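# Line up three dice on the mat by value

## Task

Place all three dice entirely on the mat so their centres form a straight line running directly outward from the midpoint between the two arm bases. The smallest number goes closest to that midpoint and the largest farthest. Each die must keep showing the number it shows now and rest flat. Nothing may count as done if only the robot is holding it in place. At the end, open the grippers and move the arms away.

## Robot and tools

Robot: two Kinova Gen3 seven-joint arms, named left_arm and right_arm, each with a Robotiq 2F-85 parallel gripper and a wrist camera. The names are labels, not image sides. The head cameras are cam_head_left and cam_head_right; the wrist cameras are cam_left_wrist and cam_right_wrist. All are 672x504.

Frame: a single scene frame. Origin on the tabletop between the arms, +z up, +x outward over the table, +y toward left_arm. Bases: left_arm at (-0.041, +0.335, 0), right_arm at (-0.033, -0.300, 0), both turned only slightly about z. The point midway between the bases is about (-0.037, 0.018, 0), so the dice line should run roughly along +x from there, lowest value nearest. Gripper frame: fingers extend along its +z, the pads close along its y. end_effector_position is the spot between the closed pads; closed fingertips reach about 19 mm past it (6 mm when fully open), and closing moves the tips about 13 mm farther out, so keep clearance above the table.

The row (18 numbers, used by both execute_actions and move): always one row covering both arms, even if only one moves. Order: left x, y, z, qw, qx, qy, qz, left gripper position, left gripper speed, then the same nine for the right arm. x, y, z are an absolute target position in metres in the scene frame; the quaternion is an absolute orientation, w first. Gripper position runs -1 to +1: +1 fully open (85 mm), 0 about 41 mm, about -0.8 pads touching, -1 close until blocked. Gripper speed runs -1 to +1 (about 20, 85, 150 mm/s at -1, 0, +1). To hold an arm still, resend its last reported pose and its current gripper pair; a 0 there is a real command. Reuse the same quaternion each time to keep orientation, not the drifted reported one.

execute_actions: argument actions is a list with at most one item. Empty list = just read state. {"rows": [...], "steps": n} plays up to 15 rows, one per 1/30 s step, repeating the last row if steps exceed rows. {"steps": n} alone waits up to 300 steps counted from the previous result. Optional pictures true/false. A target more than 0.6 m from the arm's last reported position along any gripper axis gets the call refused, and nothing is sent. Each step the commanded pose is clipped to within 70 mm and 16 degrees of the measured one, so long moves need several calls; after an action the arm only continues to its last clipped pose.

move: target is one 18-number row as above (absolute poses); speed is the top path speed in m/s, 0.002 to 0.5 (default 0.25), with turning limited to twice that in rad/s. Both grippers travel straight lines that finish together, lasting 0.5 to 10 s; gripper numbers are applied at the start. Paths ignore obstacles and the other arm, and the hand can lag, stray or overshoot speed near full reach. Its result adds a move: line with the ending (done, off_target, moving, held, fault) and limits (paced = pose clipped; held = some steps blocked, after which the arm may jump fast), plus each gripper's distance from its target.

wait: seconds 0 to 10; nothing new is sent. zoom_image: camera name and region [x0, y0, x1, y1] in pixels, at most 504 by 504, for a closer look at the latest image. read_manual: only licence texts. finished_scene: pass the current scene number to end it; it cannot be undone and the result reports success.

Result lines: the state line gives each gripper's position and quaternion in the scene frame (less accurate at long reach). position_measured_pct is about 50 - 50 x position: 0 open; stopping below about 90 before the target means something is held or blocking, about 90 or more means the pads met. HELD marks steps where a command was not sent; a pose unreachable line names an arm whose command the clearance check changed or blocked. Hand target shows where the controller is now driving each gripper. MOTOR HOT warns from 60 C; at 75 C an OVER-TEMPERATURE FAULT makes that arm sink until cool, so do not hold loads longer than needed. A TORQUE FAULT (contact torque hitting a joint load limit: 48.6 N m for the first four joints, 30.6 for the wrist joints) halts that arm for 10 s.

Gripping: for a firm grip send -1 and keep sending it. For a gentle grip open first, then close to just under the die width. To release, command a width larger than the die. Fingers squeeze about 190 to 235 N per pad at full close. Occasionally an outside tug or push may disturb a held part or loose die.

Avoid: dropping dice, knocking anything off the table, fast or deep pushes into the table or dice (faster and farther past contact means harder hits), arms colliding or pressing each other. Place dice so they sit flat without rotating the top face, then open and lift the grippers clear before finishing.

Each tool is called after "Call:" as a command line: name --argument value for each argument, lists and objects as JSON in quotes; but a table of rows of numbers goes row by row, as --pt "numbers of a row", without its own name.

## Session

Call:
execute_actions --actions '[]'

Scene clock: 0.00 s of 4800.00 s.
left_arm: end_effector_position=(+0.6588, -0.0765, +0.1948) position_measured_pct=0.0 end_effector_quat_wxyz=(+0.570, +0.662, +0.390, -0.291) | right_arm: end_effector_position=(+0.2953, -0.0974, +0.2122) position_measured_pct=0.0 end_effector_quat_wxyz=(+0.101, -0.436, +0.891, +0.076)
Joint positions: left_arm=[-0.045  1.587  1.4    0.734 -0.016  0.945 -0.592] | right_arm=[-0.265  0.166 -0.13   2.039 -0.177  0.734  2.085]
Joint velocities: left_arm=[-0.002 -0.    -0.001 -0.     0.     0.001  0.   ] | right_arm=[-0.     0.001  0.     0.     0.001 -0.     0.   ]
Hand target (left_arm): +0.659, -0.077, +0.195; +0.570, +0.662, +0.390, -0.291
Hand target (right_arm): +0.295, -0.097, +0.212; +0.101, -0.436, +0.891, +0.076

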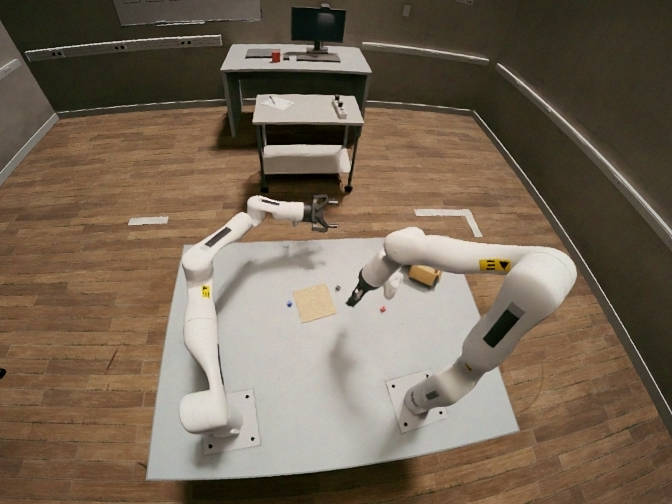

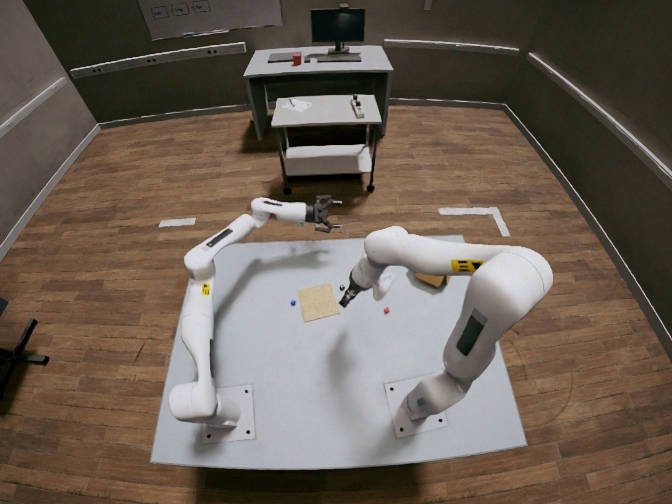

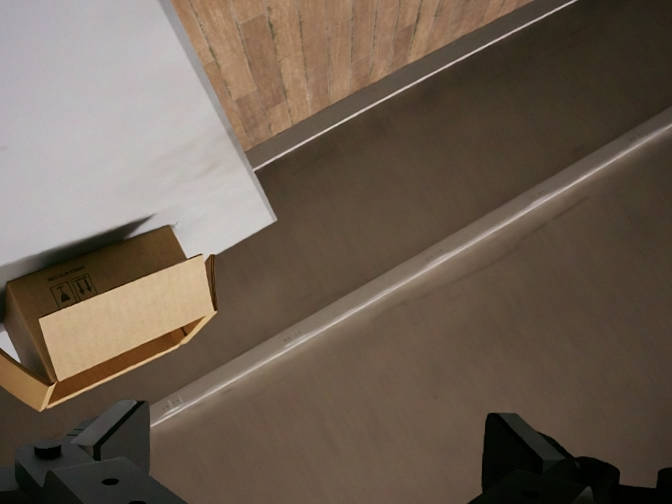

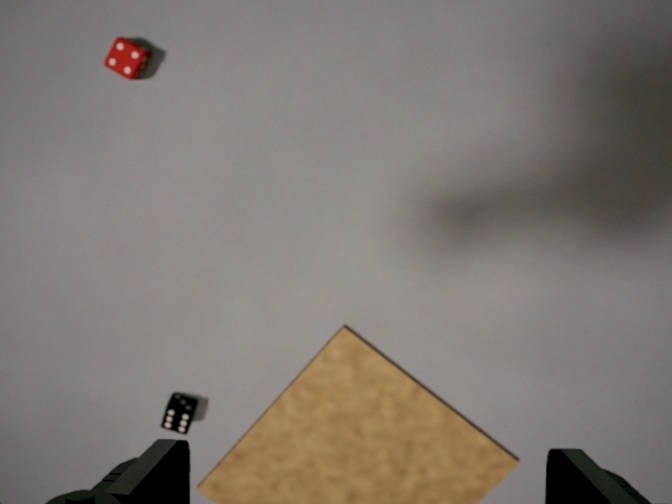

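Call:
move --target '[0.31,0.07,0.33,0,1,0,0,1,0.5,0.30,-0.17,0.33,0,1,0,0,1,0.5]' --speed 0.2

Scene clock: 10.70 s of 4800.00 s.
left_arm: end_effector_position=(+0.3096, +0.0707, +0.3281) position_measured_pct=0.0 end_effector_quat_wxyz=(-0.003, +1.000, +0.001, -0.003) | right_arm: end_effector_position=(+0.3002, -0.1695, +0.3299) position_measured_pct=0.0 end_effector_quat_wxyz=(-0.001, +1.000, +0.000, -0.000)
Joint positions: left_arm=[-0.004  0.533  1.233  1.428 -0.499  1.534 -0.492] | right_arm=[-0.031  0.129 -0.329  1.642  0.041  1.378  4.223]
Joint velocities: left_arm=[ 0.003 -0.004  0.003  0.    -0.001 -0.001  0.002] | right_arm=[ 0.001 -0.001  0.001  0.001  0.002  0.    -0.002]
Hand target (left_arm): +0.310, +0.071, +0.328; -0.003, +1.000, +0.001, -0.002
Hand target (right_arm): +0.300, -0.170, +0.330; -0.001, +1.000, +0.000, -0.000
Off the commanded pose (left_arm): 0.002 m, 0 deg.
Off the commanded pose (right_arm): 0.001 m, 0 deg.
After step 90, 1.77 s passed at rest.
move: done

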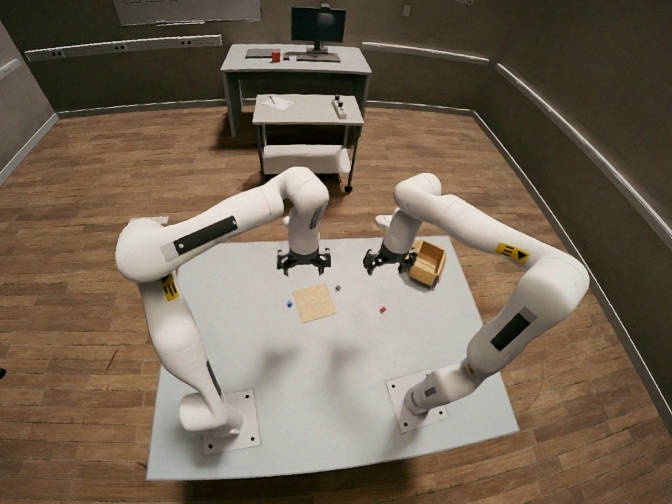

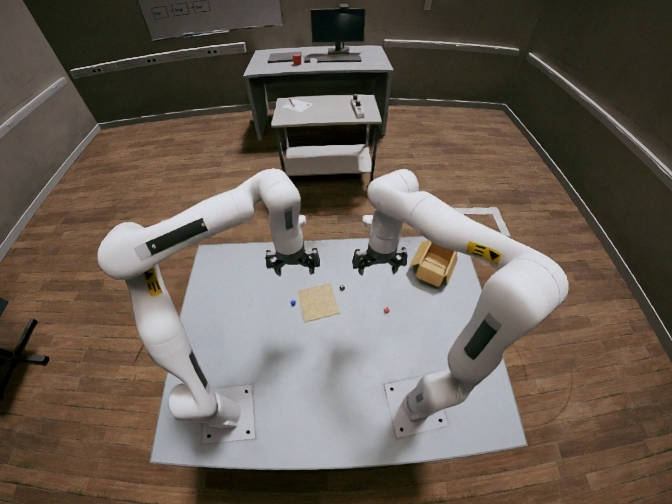

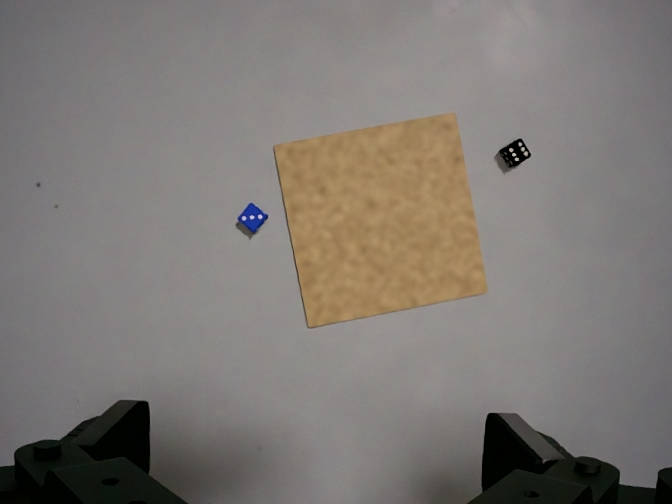

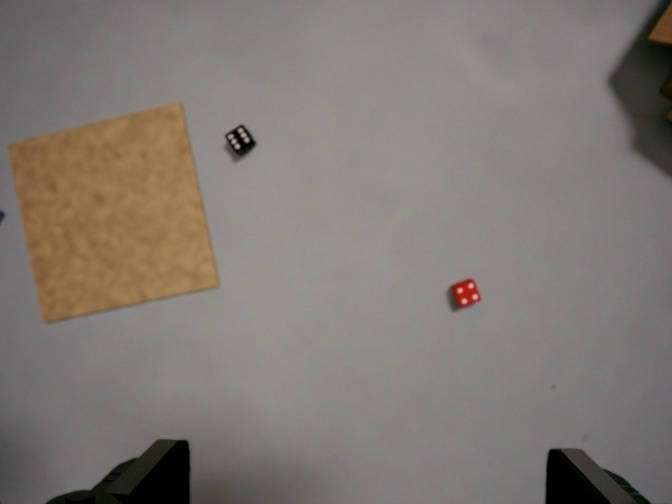

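Call:
move --target '[0.375,0.12,0.10,0,0.924,-0.383,0,1,0.5,0.32,-0.25,0.10,0,0.989,0.148,0,1,0.5]' --speed 0.2

Scene clock: 18.80 s of 4800.00 s.
left_arm: end_effector_position=(+0.3750, +0.1205, +0.1006) position_measured_pct=0.0 end_effector_quat_wxyz=(-0.000, +0.924, -0.383, +0.000) | right_arm: end_effector_position=(+0.3183, -0.2502, +0.1007) position_measured_pct=0.0 end_effector_quat_wxyz=(-0.000, +0.989, +0.148, +0.000)
Joint positions: left_arm=[-0.098  0.943  1.175  1.751 -0.962  1.146 -1.096] | right_arm=[ 0.119  0.434 -0.27   2.096  0.191  0.634  4.604]
Joint velocities: left_arm=[ 0.001  0.004 -0.001  0.     0.002 -0.001 -0.001] | right_arm=[ 0.001  0.009  0.001  0.001 -0.002 -0.     0.002]
Hand target (left_arm): +0.375, +0.120, +0.100; -0.000, +0.924, -0.383, +0.000
Hand target (right_arm): +0.318, -0.250, +0.100; -0.000, +0.989, +0.148, -0.000
Off the commanded pose (left_arm): 0.001 m, 0 deg.
Off the commanded pose (right_arm): 0.002 m, 0 deg.
After step 90, 2.80 s passed at rest.
move: done

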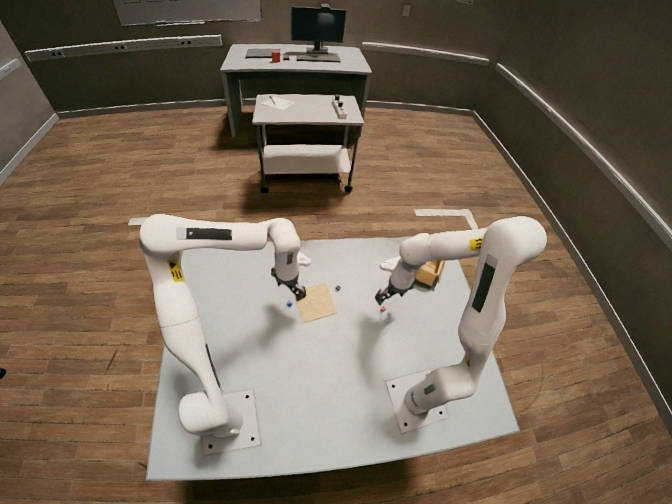

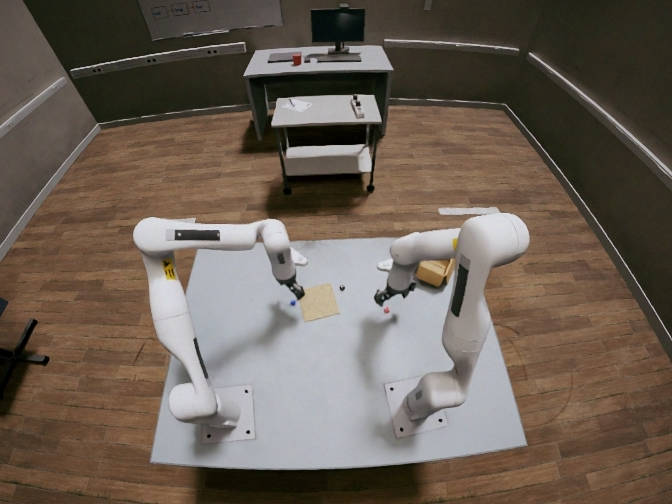

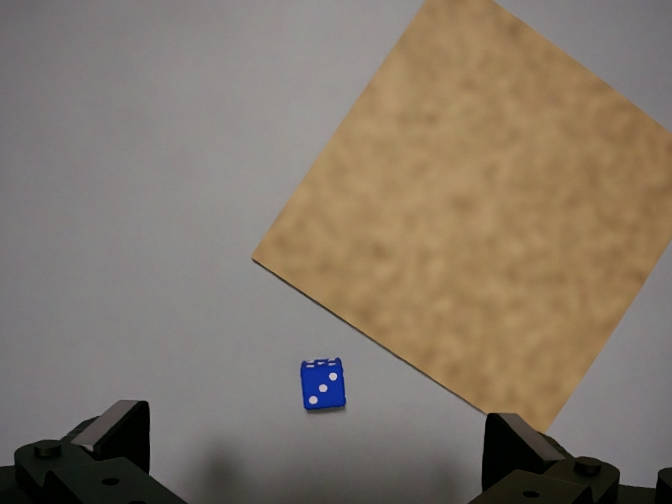

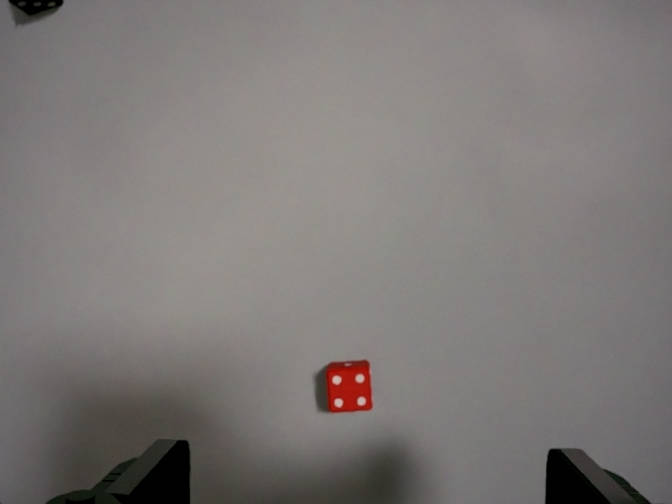

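Call:
move --target '[0.381,0.1115,0.045,0,0.924,-0.383,0,1,0.5,0.326,-0.24,0.045,0,0.989,0.148,0,1,0.5]' --speed 0.1

Scene clock: 24.13 s of 4800.00 s.
left_arm: end_effector_position=(+0.3812, +0.1117, +0.0452) position_measured_pct=0.0 end_effector_quat_wxyz=(-0.000, +0.924, -0.383, +0.000) | right_arm: end_effector_position=(+0.3260, -0.2403, +0.0454) position_measured_pct=0.0 end_effector_quat_wxyz=(+0.000, +0.989, +0.148, +0.000)
Joint positions: left_arm=[-0.043  1.035  1.089  1.757 -1.06   1.063 -1.039] | right_arm=[ 0.048  0.575 -0.214  2.118  0.257  0.473  4.522]
Joint velocities: left_arm=[ 0.003  0.002 -0.    -0.001  0.001 -0.    -0.001] | right_arm=[-0.003  0.008 -0.002  0.001  0.002  0.    -0.002]
Hand target (left_arm): +0.381, +0.112, +0.045; -0.000, +0.924, -0.383, +0.000
Hand target (right_arm): +0.326, -0.240, +0.045; +0.000, +0.989, +0.148, -0.000
Off the commanded pose (left_arm): 0.000 m, 0 deg.
Off the commanded pose (right_arm): 0.000 m, 0 deg.
After step 90, 1.43 s passed at rest.
move: done

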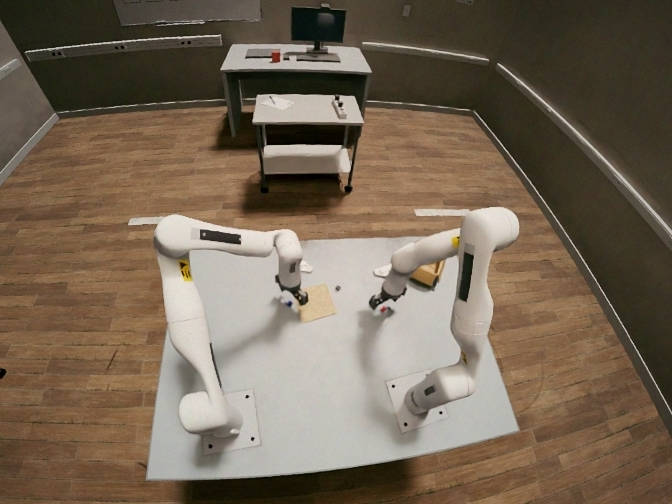

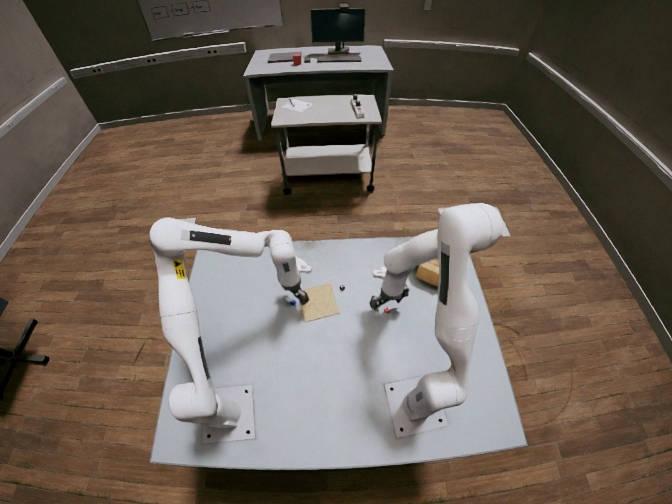

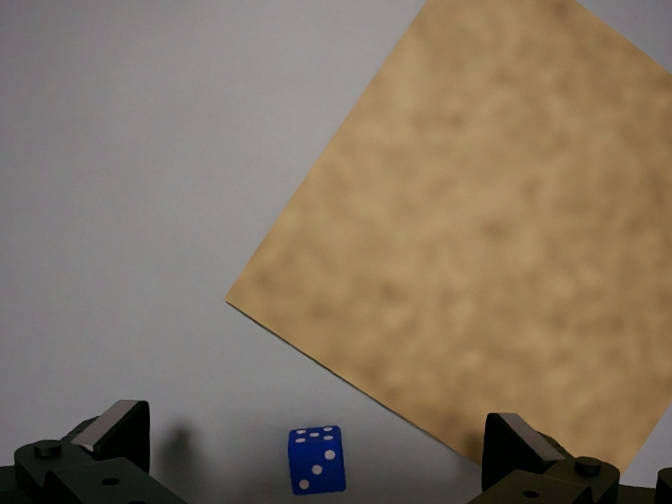

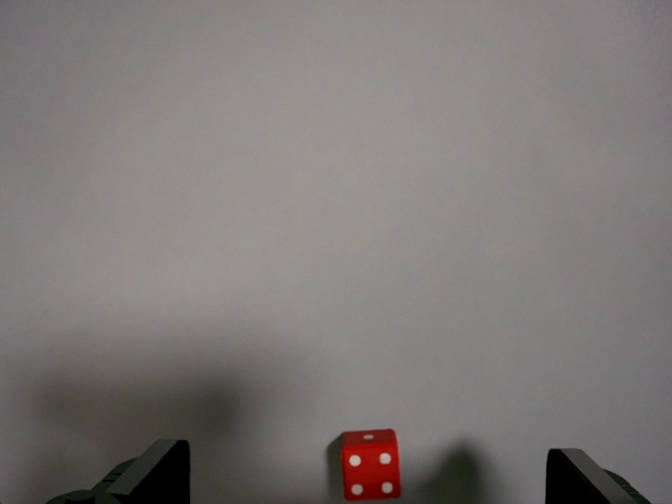

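Call:
move --target '[0.381,0.1115,0.021,0,0.924,-0.383,0,1,0.5,0.326,-0.24,0.021,0,0.989,0.148,0,1,0.5]' --speed 0.05

Call:
execute_actions --actions '[{"rows":[[0.381,0.1115,0.021,0,0.924,-0.383,0,-1,0.5,0.326,-0.24,0.021,0,0.989,0.148,0,-1,0.5]],"steps":15}]' --pictures false

Call:
execute_actions --actions '[{"rows":[[0.381,0.1115,0.021,0,0.924,-0.383,0,-1,0.5,0.326,-0.24,0.021,0,0.989,0.148,0,-1,0.5]],"steps":10}]'

Scene clock: 28.47 s of 4800.00 s.
left_arm: end_effector_position=(+0.3811, +0.1116, +0.0211) position_measured_pct=0.0 end_effector_quat_wxyz=(-0.000, +0.924, -0.383, +0.000) | right_arm: end_effector_position=(+0.3260, -0.2401, +0.0212) position_measured_pct=0.0 end_effector_quat_wxyz=(+0.000, +0.989, +0.148, +0.000)
Joint positions: left_arm=[-0.028  1.072  1.053  1.768 -1.105  1.024 -1.012] | right_arm=[ 0.024  0.635 -0.183  2.131  0.282  0.398  4.499]
Joint velocities: left_arm=[ 0.002  0.003 -0.002 -0.     0.    -0.    -0.001] | right_arm=[-0.003  0.004 -0.001 -0.     0.002  0.    -0.002]
Hand target (left_arm): +0.381, +0.112, +0.021; -0.000, +0.924, -0.383, +0.000
Hand target (right_arm): +0.326, -0.240, +0.021; +0.000, +0.989, +0.148, -0.000
Off the commanded pose (left_arm): 0.000 m, 0 deg.
Off the commanded pose (right_arm): 0.000 m, 0 deg.
After step 90, 0.57 s passed at rest.
move: done

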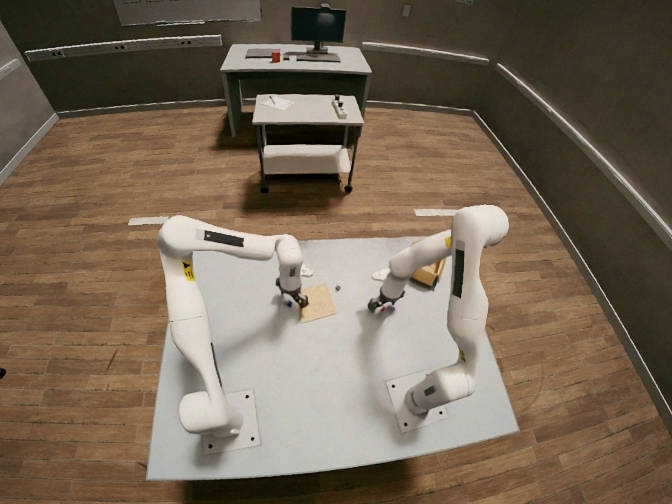

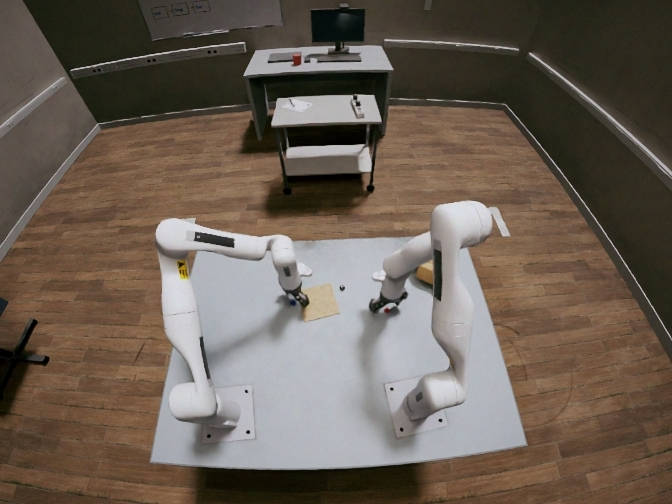

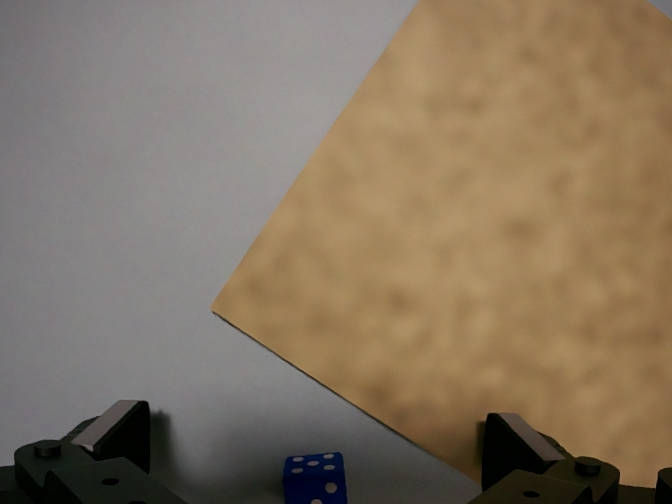

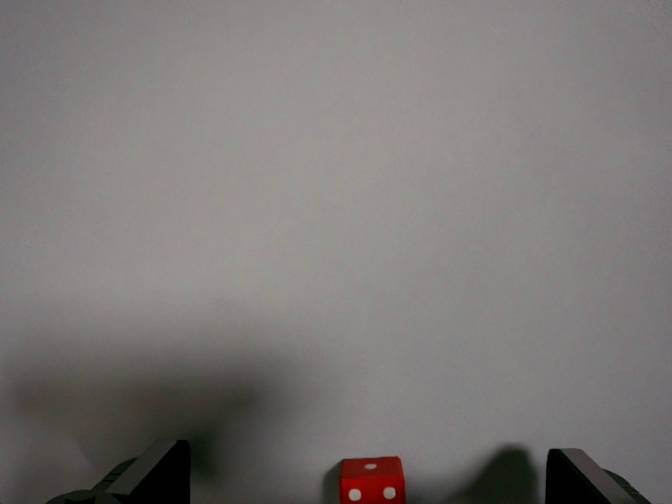

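Scene clock: 28.97 s of 4800.00 s.
left_arm: end_effector_position=(+0.3808, +0.1099, +0.0222) position_measured_pct=50.4 end_effector_quat_wxyz=(+0.001, +0.924, -0.383, +0.001) | right_arm: end_effector_position=(+0.3260, -0.2400, +0.0210) position_measured_pct=50.4 end_effector_quat_wxyz=(+0.000, +0.989, +0.148, +0.000)
Joint positions: left_arm=[-0.027  1.071  1.055  1.768 -1.103  1.023 -1.012] | right_arm=[ 0.024  0.635 -0.183  2.131  0.283  0.398  4.499]
Joint velocities: left_arm=[ 0.008 -0.017  0.019 -0.001  0.007 -0.007 -0.001] | right_arm=[ 0.001 -0.     0.    -0.001  0.001 -0.    -0.001]
Hand target (left_arm): +0.381, +0.112, +0.021; +0.000, +0.924, -0.383, -0.000
Hand target (right_arm): +0.326, -0.240, +0.021; +0.000, +0.989, +0.148, -0.000
Off the commanded pose (left_arm): 0.002 m, 0 deg.
Off the commanded pose (right_arm): 0.000 m, 0 deg.
Steps of this call (steps 1 to 15: all 15 steps of this action). Readings (end_effector_position | what the end effector reports):
1: left_arm (+0.3811, +0.1116, +0.0211) | right_arm (+0.3260, -0.2401, +0.0212) | left_arm position_measured_pct=0.0 | right_arm position_measured_pct=0.0
2: left_arm (+0.3811, +0.1115, +0.0211) | right_arm (+0.3260, -0.2401, +0.0211) | left_arm position_measured_pct=0.8 | right_arm position_measured_pct=0.8
4: left_arm (+0.3810, +0.1115, +0.0210) | right_arm (+0.3260, -0.2400, +0.0211) | left_arm position_measured_pct=6.0 | right_arm position_measured_pct=6.0
8: left_arm (+0.3810, +0.1115, +0.0210) | right_arm (+0.3260, -0.2400, +0.0210) | left_arm position_measured_pct=21.8 | right_arm position_measured_pct=21.8
15: the state above

Scene clock: 29.30 s of 4800.00 s.
left_arm: end_effector_position=(+0.3813, +0.1109, +0.0219) position_measured_pct=90.9 end_effector_quat_wxyz=(-0.000, +0.924, -0.383, +0.001) | right_arm: end_effector_position=(+0.3260, -0.2400, +0.0214) position_measured_pct=80.6 end_effector_quat_wxyz=(+0.000, +0.989, +0.148, +0.000)
Joint positions: left_arm=[-0.027  1.07   1.053  1.767 -1.104  1.023 -1.012] | right_arm=[ 0.024  0.634 -0.183  2.131  0.282  0.398  4.499]
Joint velocities: left_arm=[-0.007  0.015 -0.026  0.003 -0.     0.003 -0.001] | right_arm=[ 0.002 -0.001 -0.     0.    -0.    -0.001 -0.   ]
Hand target (left_arm): +0.381, +0.111, +0.021; +0.000, +0.924, -0.383, -0.000
Hand target (right_arm): +0.326, -0.240, +0.021; -0.000, +0.989, +0.148, -0.000
Off the commanded pose (left_arm): 0.001 m, 0 deg.
Off the commanded pose (right_arm): 0.000 m, 0 deg.
Steps of this call (steps 1 to 10: all 10 steps of this action). Readings (end_effector_position | what the end effector reports):
1: left_arm (+0.3808, +0.1095, +0.0226) | right_arm (+0.3260, -0.2400, +0.0210) | left_arm position_measured_pct=54.8 | right_arm position_measured_pct=54.8
2: left_arm (+0.3809, +0.1092, +0.0229) | right_arm (+0.3260, -0.2400, +0.0210) | left_arm position_measured_pct=58.7 | right_arm position_measured_pct=58.7
4: left_arm (+0.3810, +0.1089, +0.0232) | right_arm (+0.3260, -0.2400, +0.0210) | left_arm position_measured_pct=67.1 | right_arm position_measured_pct=67.1
8: left_arm (+0.3814, +0.1097, +0.0228) | right_arm (+0.3260, -0.2400, +0.0214) | left_arm position_measured_pct=83.3 | right_arm position_measured_pct=80.2
10: the state above

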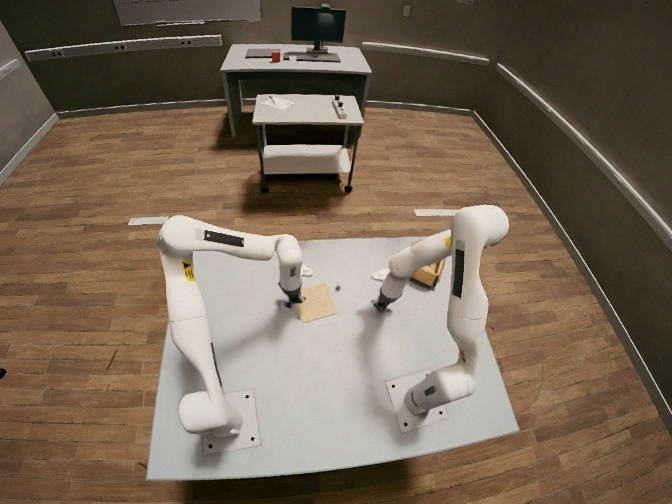

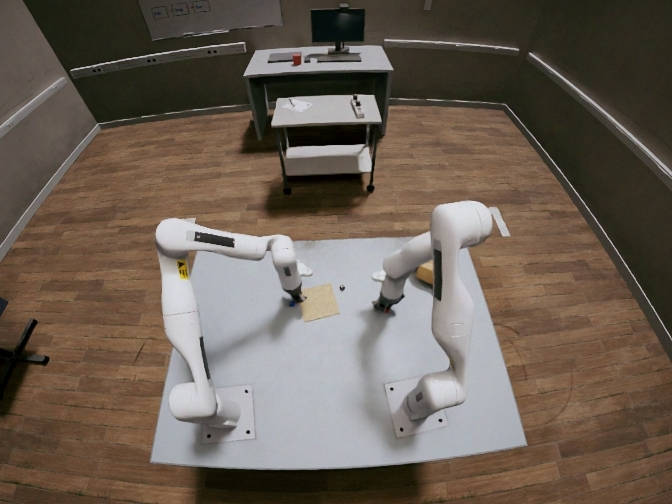

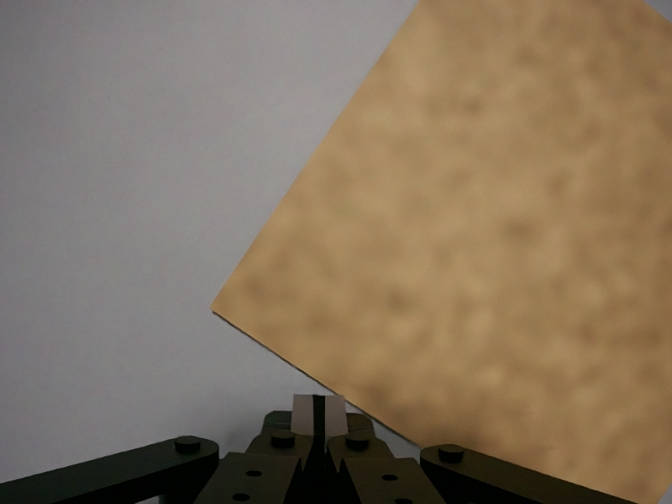

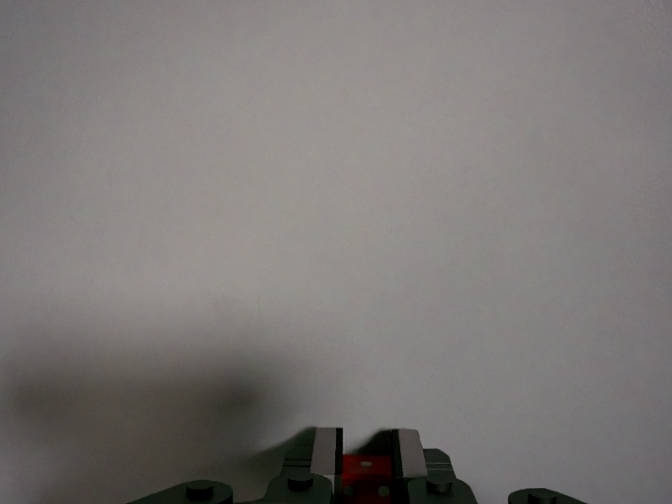

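Call:
move --target '[0.375,0.12,0.09,0,0.924,-0.383,0,1,0.5,0.326,-0.24,0.08,0,0.989,0.148,0,-1,0.5]' --speed 0.08

Scene clock: 32.30 s of 4800.00 s.
left_arm: end_effector_position=(+0.3748, +0.1198, +0.0897) position_measured_pct=0.0 end_effector_quat_wxyz=(+0.000, +0.924, -0.383, -0.000) | right_arm: end_effector_position=(+0.3262, -0.2398, +0.0796) position_measured_pct=80.6 end_effector_quat_wxyz=(-0.000, +0.989, +0.148, -0.000)
Joint positions: left_arm=[-0.09   0.958  1.158  1.759 -0.979  1.126 -1.085] | right_arm=[ 0.079  0.496 -0.252  2.088  0.217  0.583  4.559]
Joint velocities: left_arm=[-0.004 -0.002  0.001 -0.    -0.001  0.001 -0.   ] | right_arm=[ 0.003 -0.006  0.001 -0.001 -0.001  0.     0.002]
Hand target (left_arm): +0.375, +0.120, +0.090; +0.000, +0.924, -0.383, -0.000
Hand target (right_arm): +0.326, -0.240, +0.080; -0.000, +0.989, +0.148, +0.000
Off the commanded pose (left_arm): 0.000 m, 0 deg.
Off the commanded pose (right_arm): 0.000 m, 0 deg.
move: done

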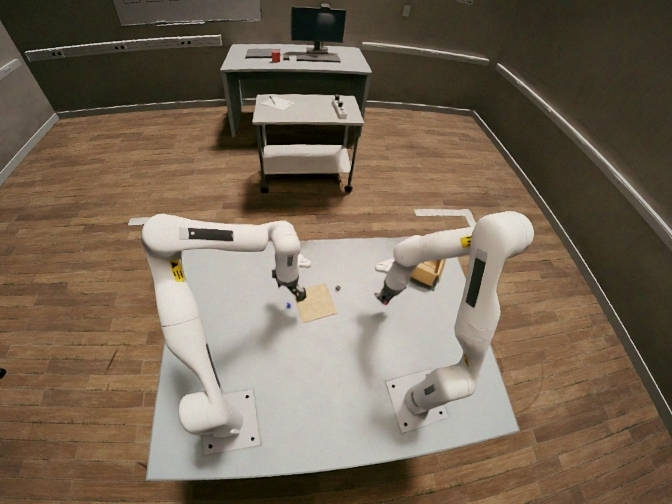

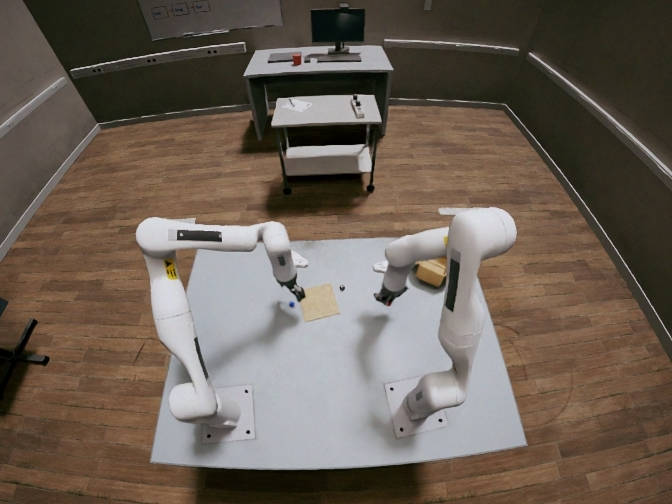

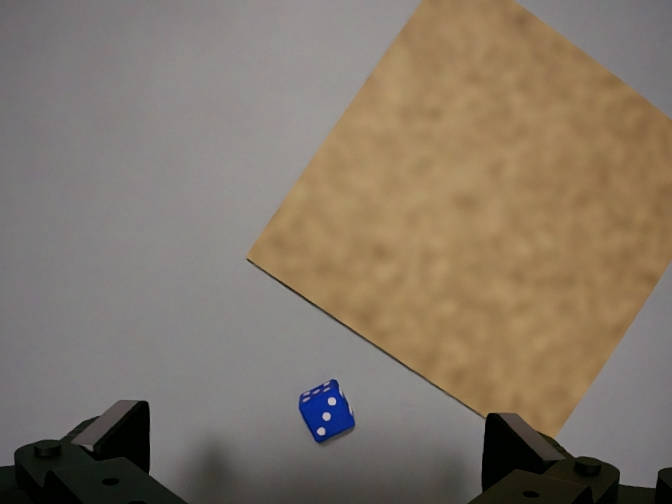

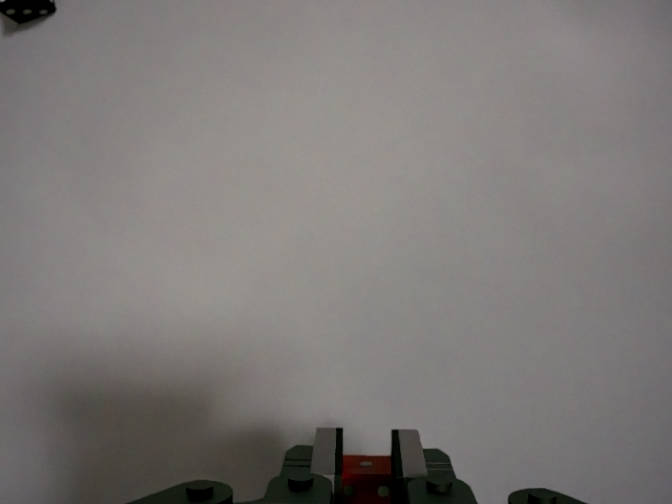

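Call:
move --target '[0.367,0.124,0.07,0,0.843,0.537,0,0.3,0.5,0.34,-0.10,0.12,0,1,0,0,-1,0.5]' --speed 0.08

Scene clock: 47.53 s of 4800.00 s.
left_arm: end_effector_position=(+0.3683, +0.1233, +0.0734) position_measured_pct=34.9 end_effector_quat_wxyz=(+0.000, +0.919, +0.394, -0.000) | right_arm: end_effector_position=(+0.3387, -0.1242, +0.1129) position_measured_pct=80.6 end_effector_quat_wxyz=(+0.001, +1.000, +0.025, +0.000)
Joint positions: left_arm=[ 0.069  0.784  0.771  1.794 -0.704  0.862  0.289] | right_arm=[-0.235  0.497 -0.199  1.904  0.14   0.754  4.124]
Joint velocities: left_arm=[ 0.    -0.001 -0.001  0.001 -0.001  0.    -0.001] | right_arm=[-0.002  0.    -0.     0.    -0.     0.    -0.   ]
Hand target (left_arm): +0.368, +0.123, +0.073; +0.000, +0.919, +0.394, -0.000
Hand target (right_arm): +0.339, -0.124, +0.113; +0.001, +1.000, +0.025, +0.000
Off the commanded pose (left_arm): 0.004 m, 19 deg.
Off the commanded pose (right_arm): 0.025 m, 3 deg.
After step 120, 1.03 s passed at rest.
move: off_target (left_arm, right_arm; path cut at 10 s)

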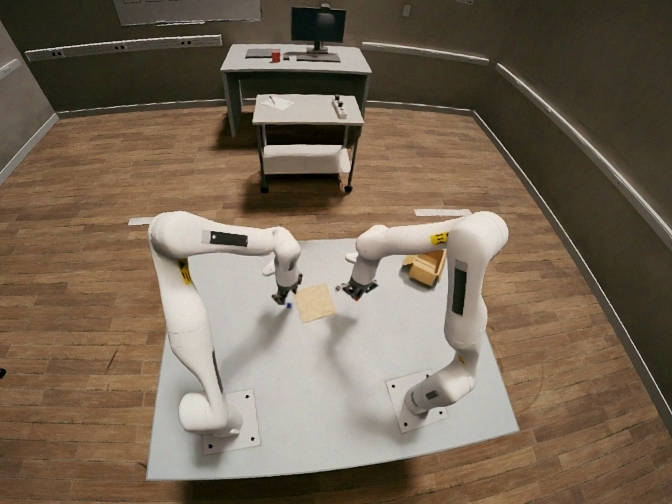

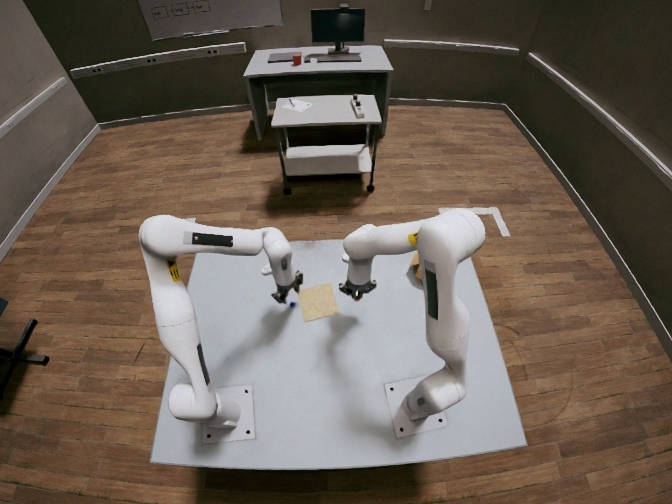

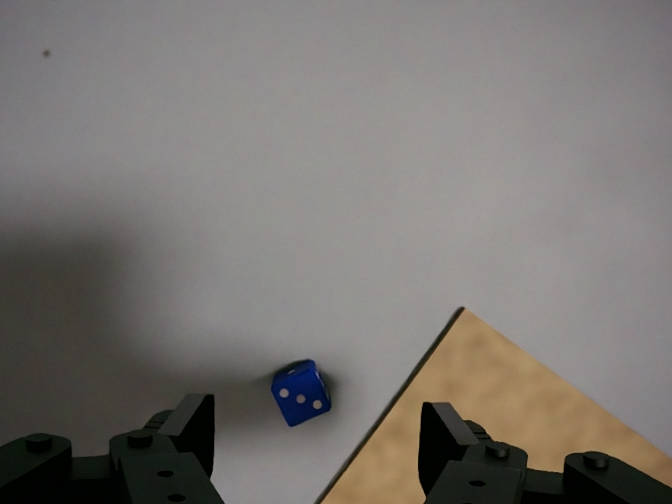

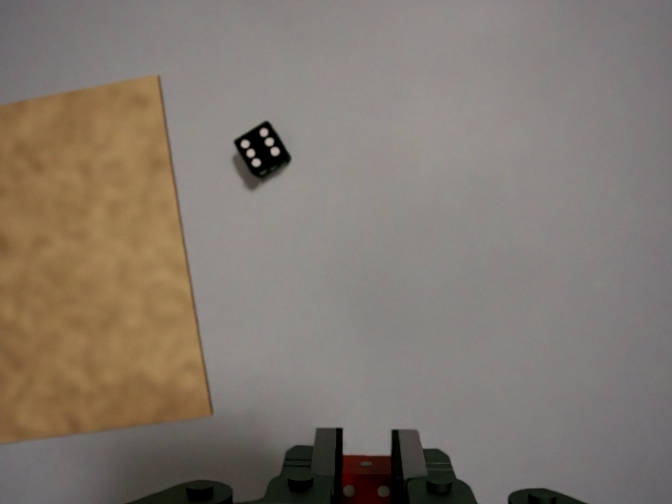

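Slow rotation; repeat faster.

Call:
move --target '[0.367,0.124,0.07,0,0.843,0.537,0,0.3,0.5,0.34,-0.10,0.12,0,1,0,0,-1,0.5]' --speed 0.2

Scene clock: 50.70 s of 4800.00 s.
left_arm: end_effector_position=(+0.3670, +0.1241, +0.0699) position_measured_pct=34.9 end_effector_quat_wxyz=(+0.000, +0.843, +0.538, -0.000) | right_arm: end_effector_position=(+0.3403, -0.1001, +0.1200) position_measured_pct=80.6 end_effector_quat_wxyz=(+0.000, +1.000, -0.000, +0.000)
Joint positions: left_arm=[ 0.117  0.756  0.682  1.8   -0.635  0.817  0.554] | right_arm=[-0.292  0.505 -0.188  1.855  0.128  0.793  4.04 ]
Joint velocities: left_arm=[ 0.003 -0.001  0.002 -0.001 -0.002 -0.     0.001] | right_arm=[-0.001  0.    -0.002 -0.001  0.002  0.001 -0.001]
Hand target (left_arm): +0.367, +0.124, +0.070; +0.000, +0.843, +0.537, -0.000
Hand target (right_arm): +0.340, -0.100, +0.120; +0.000, +1.000, -0.000, +0.000
Off the commanded pose (left_arm): 0.000 m, 0 deg.
Off the commanded pose (right_arm): 0.000 m, 0 deg.
move: done

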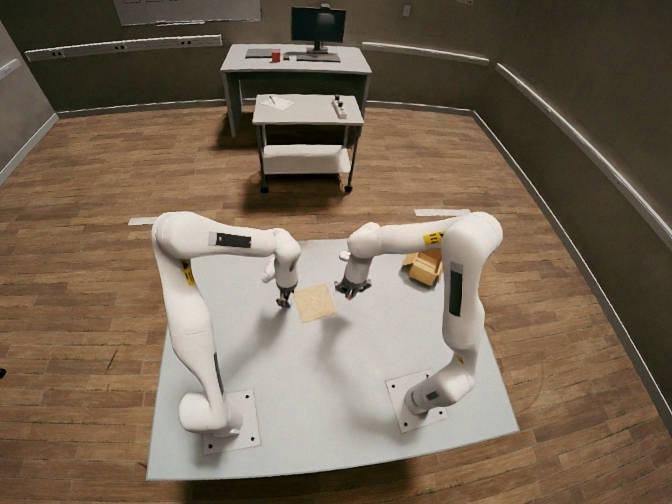

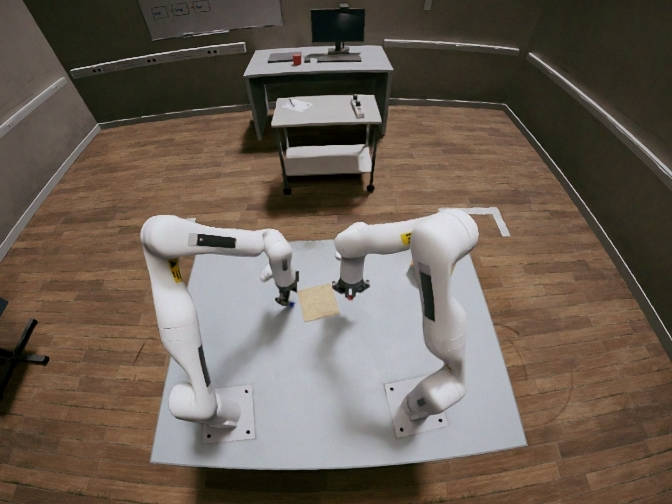

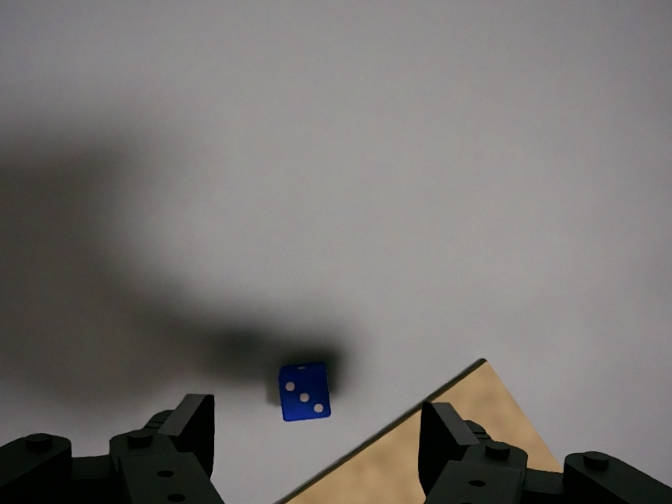

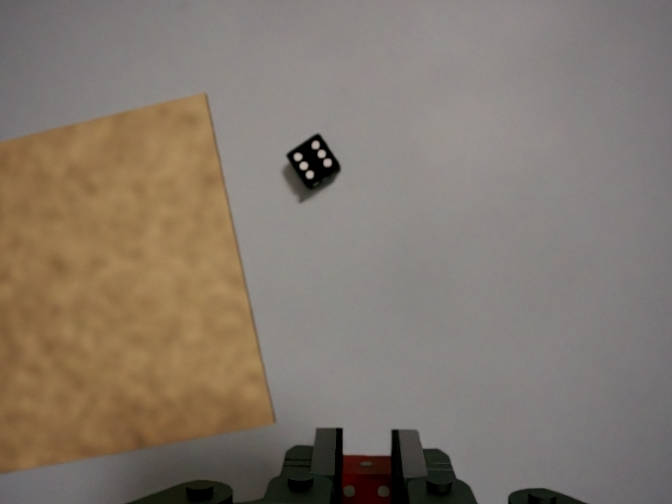

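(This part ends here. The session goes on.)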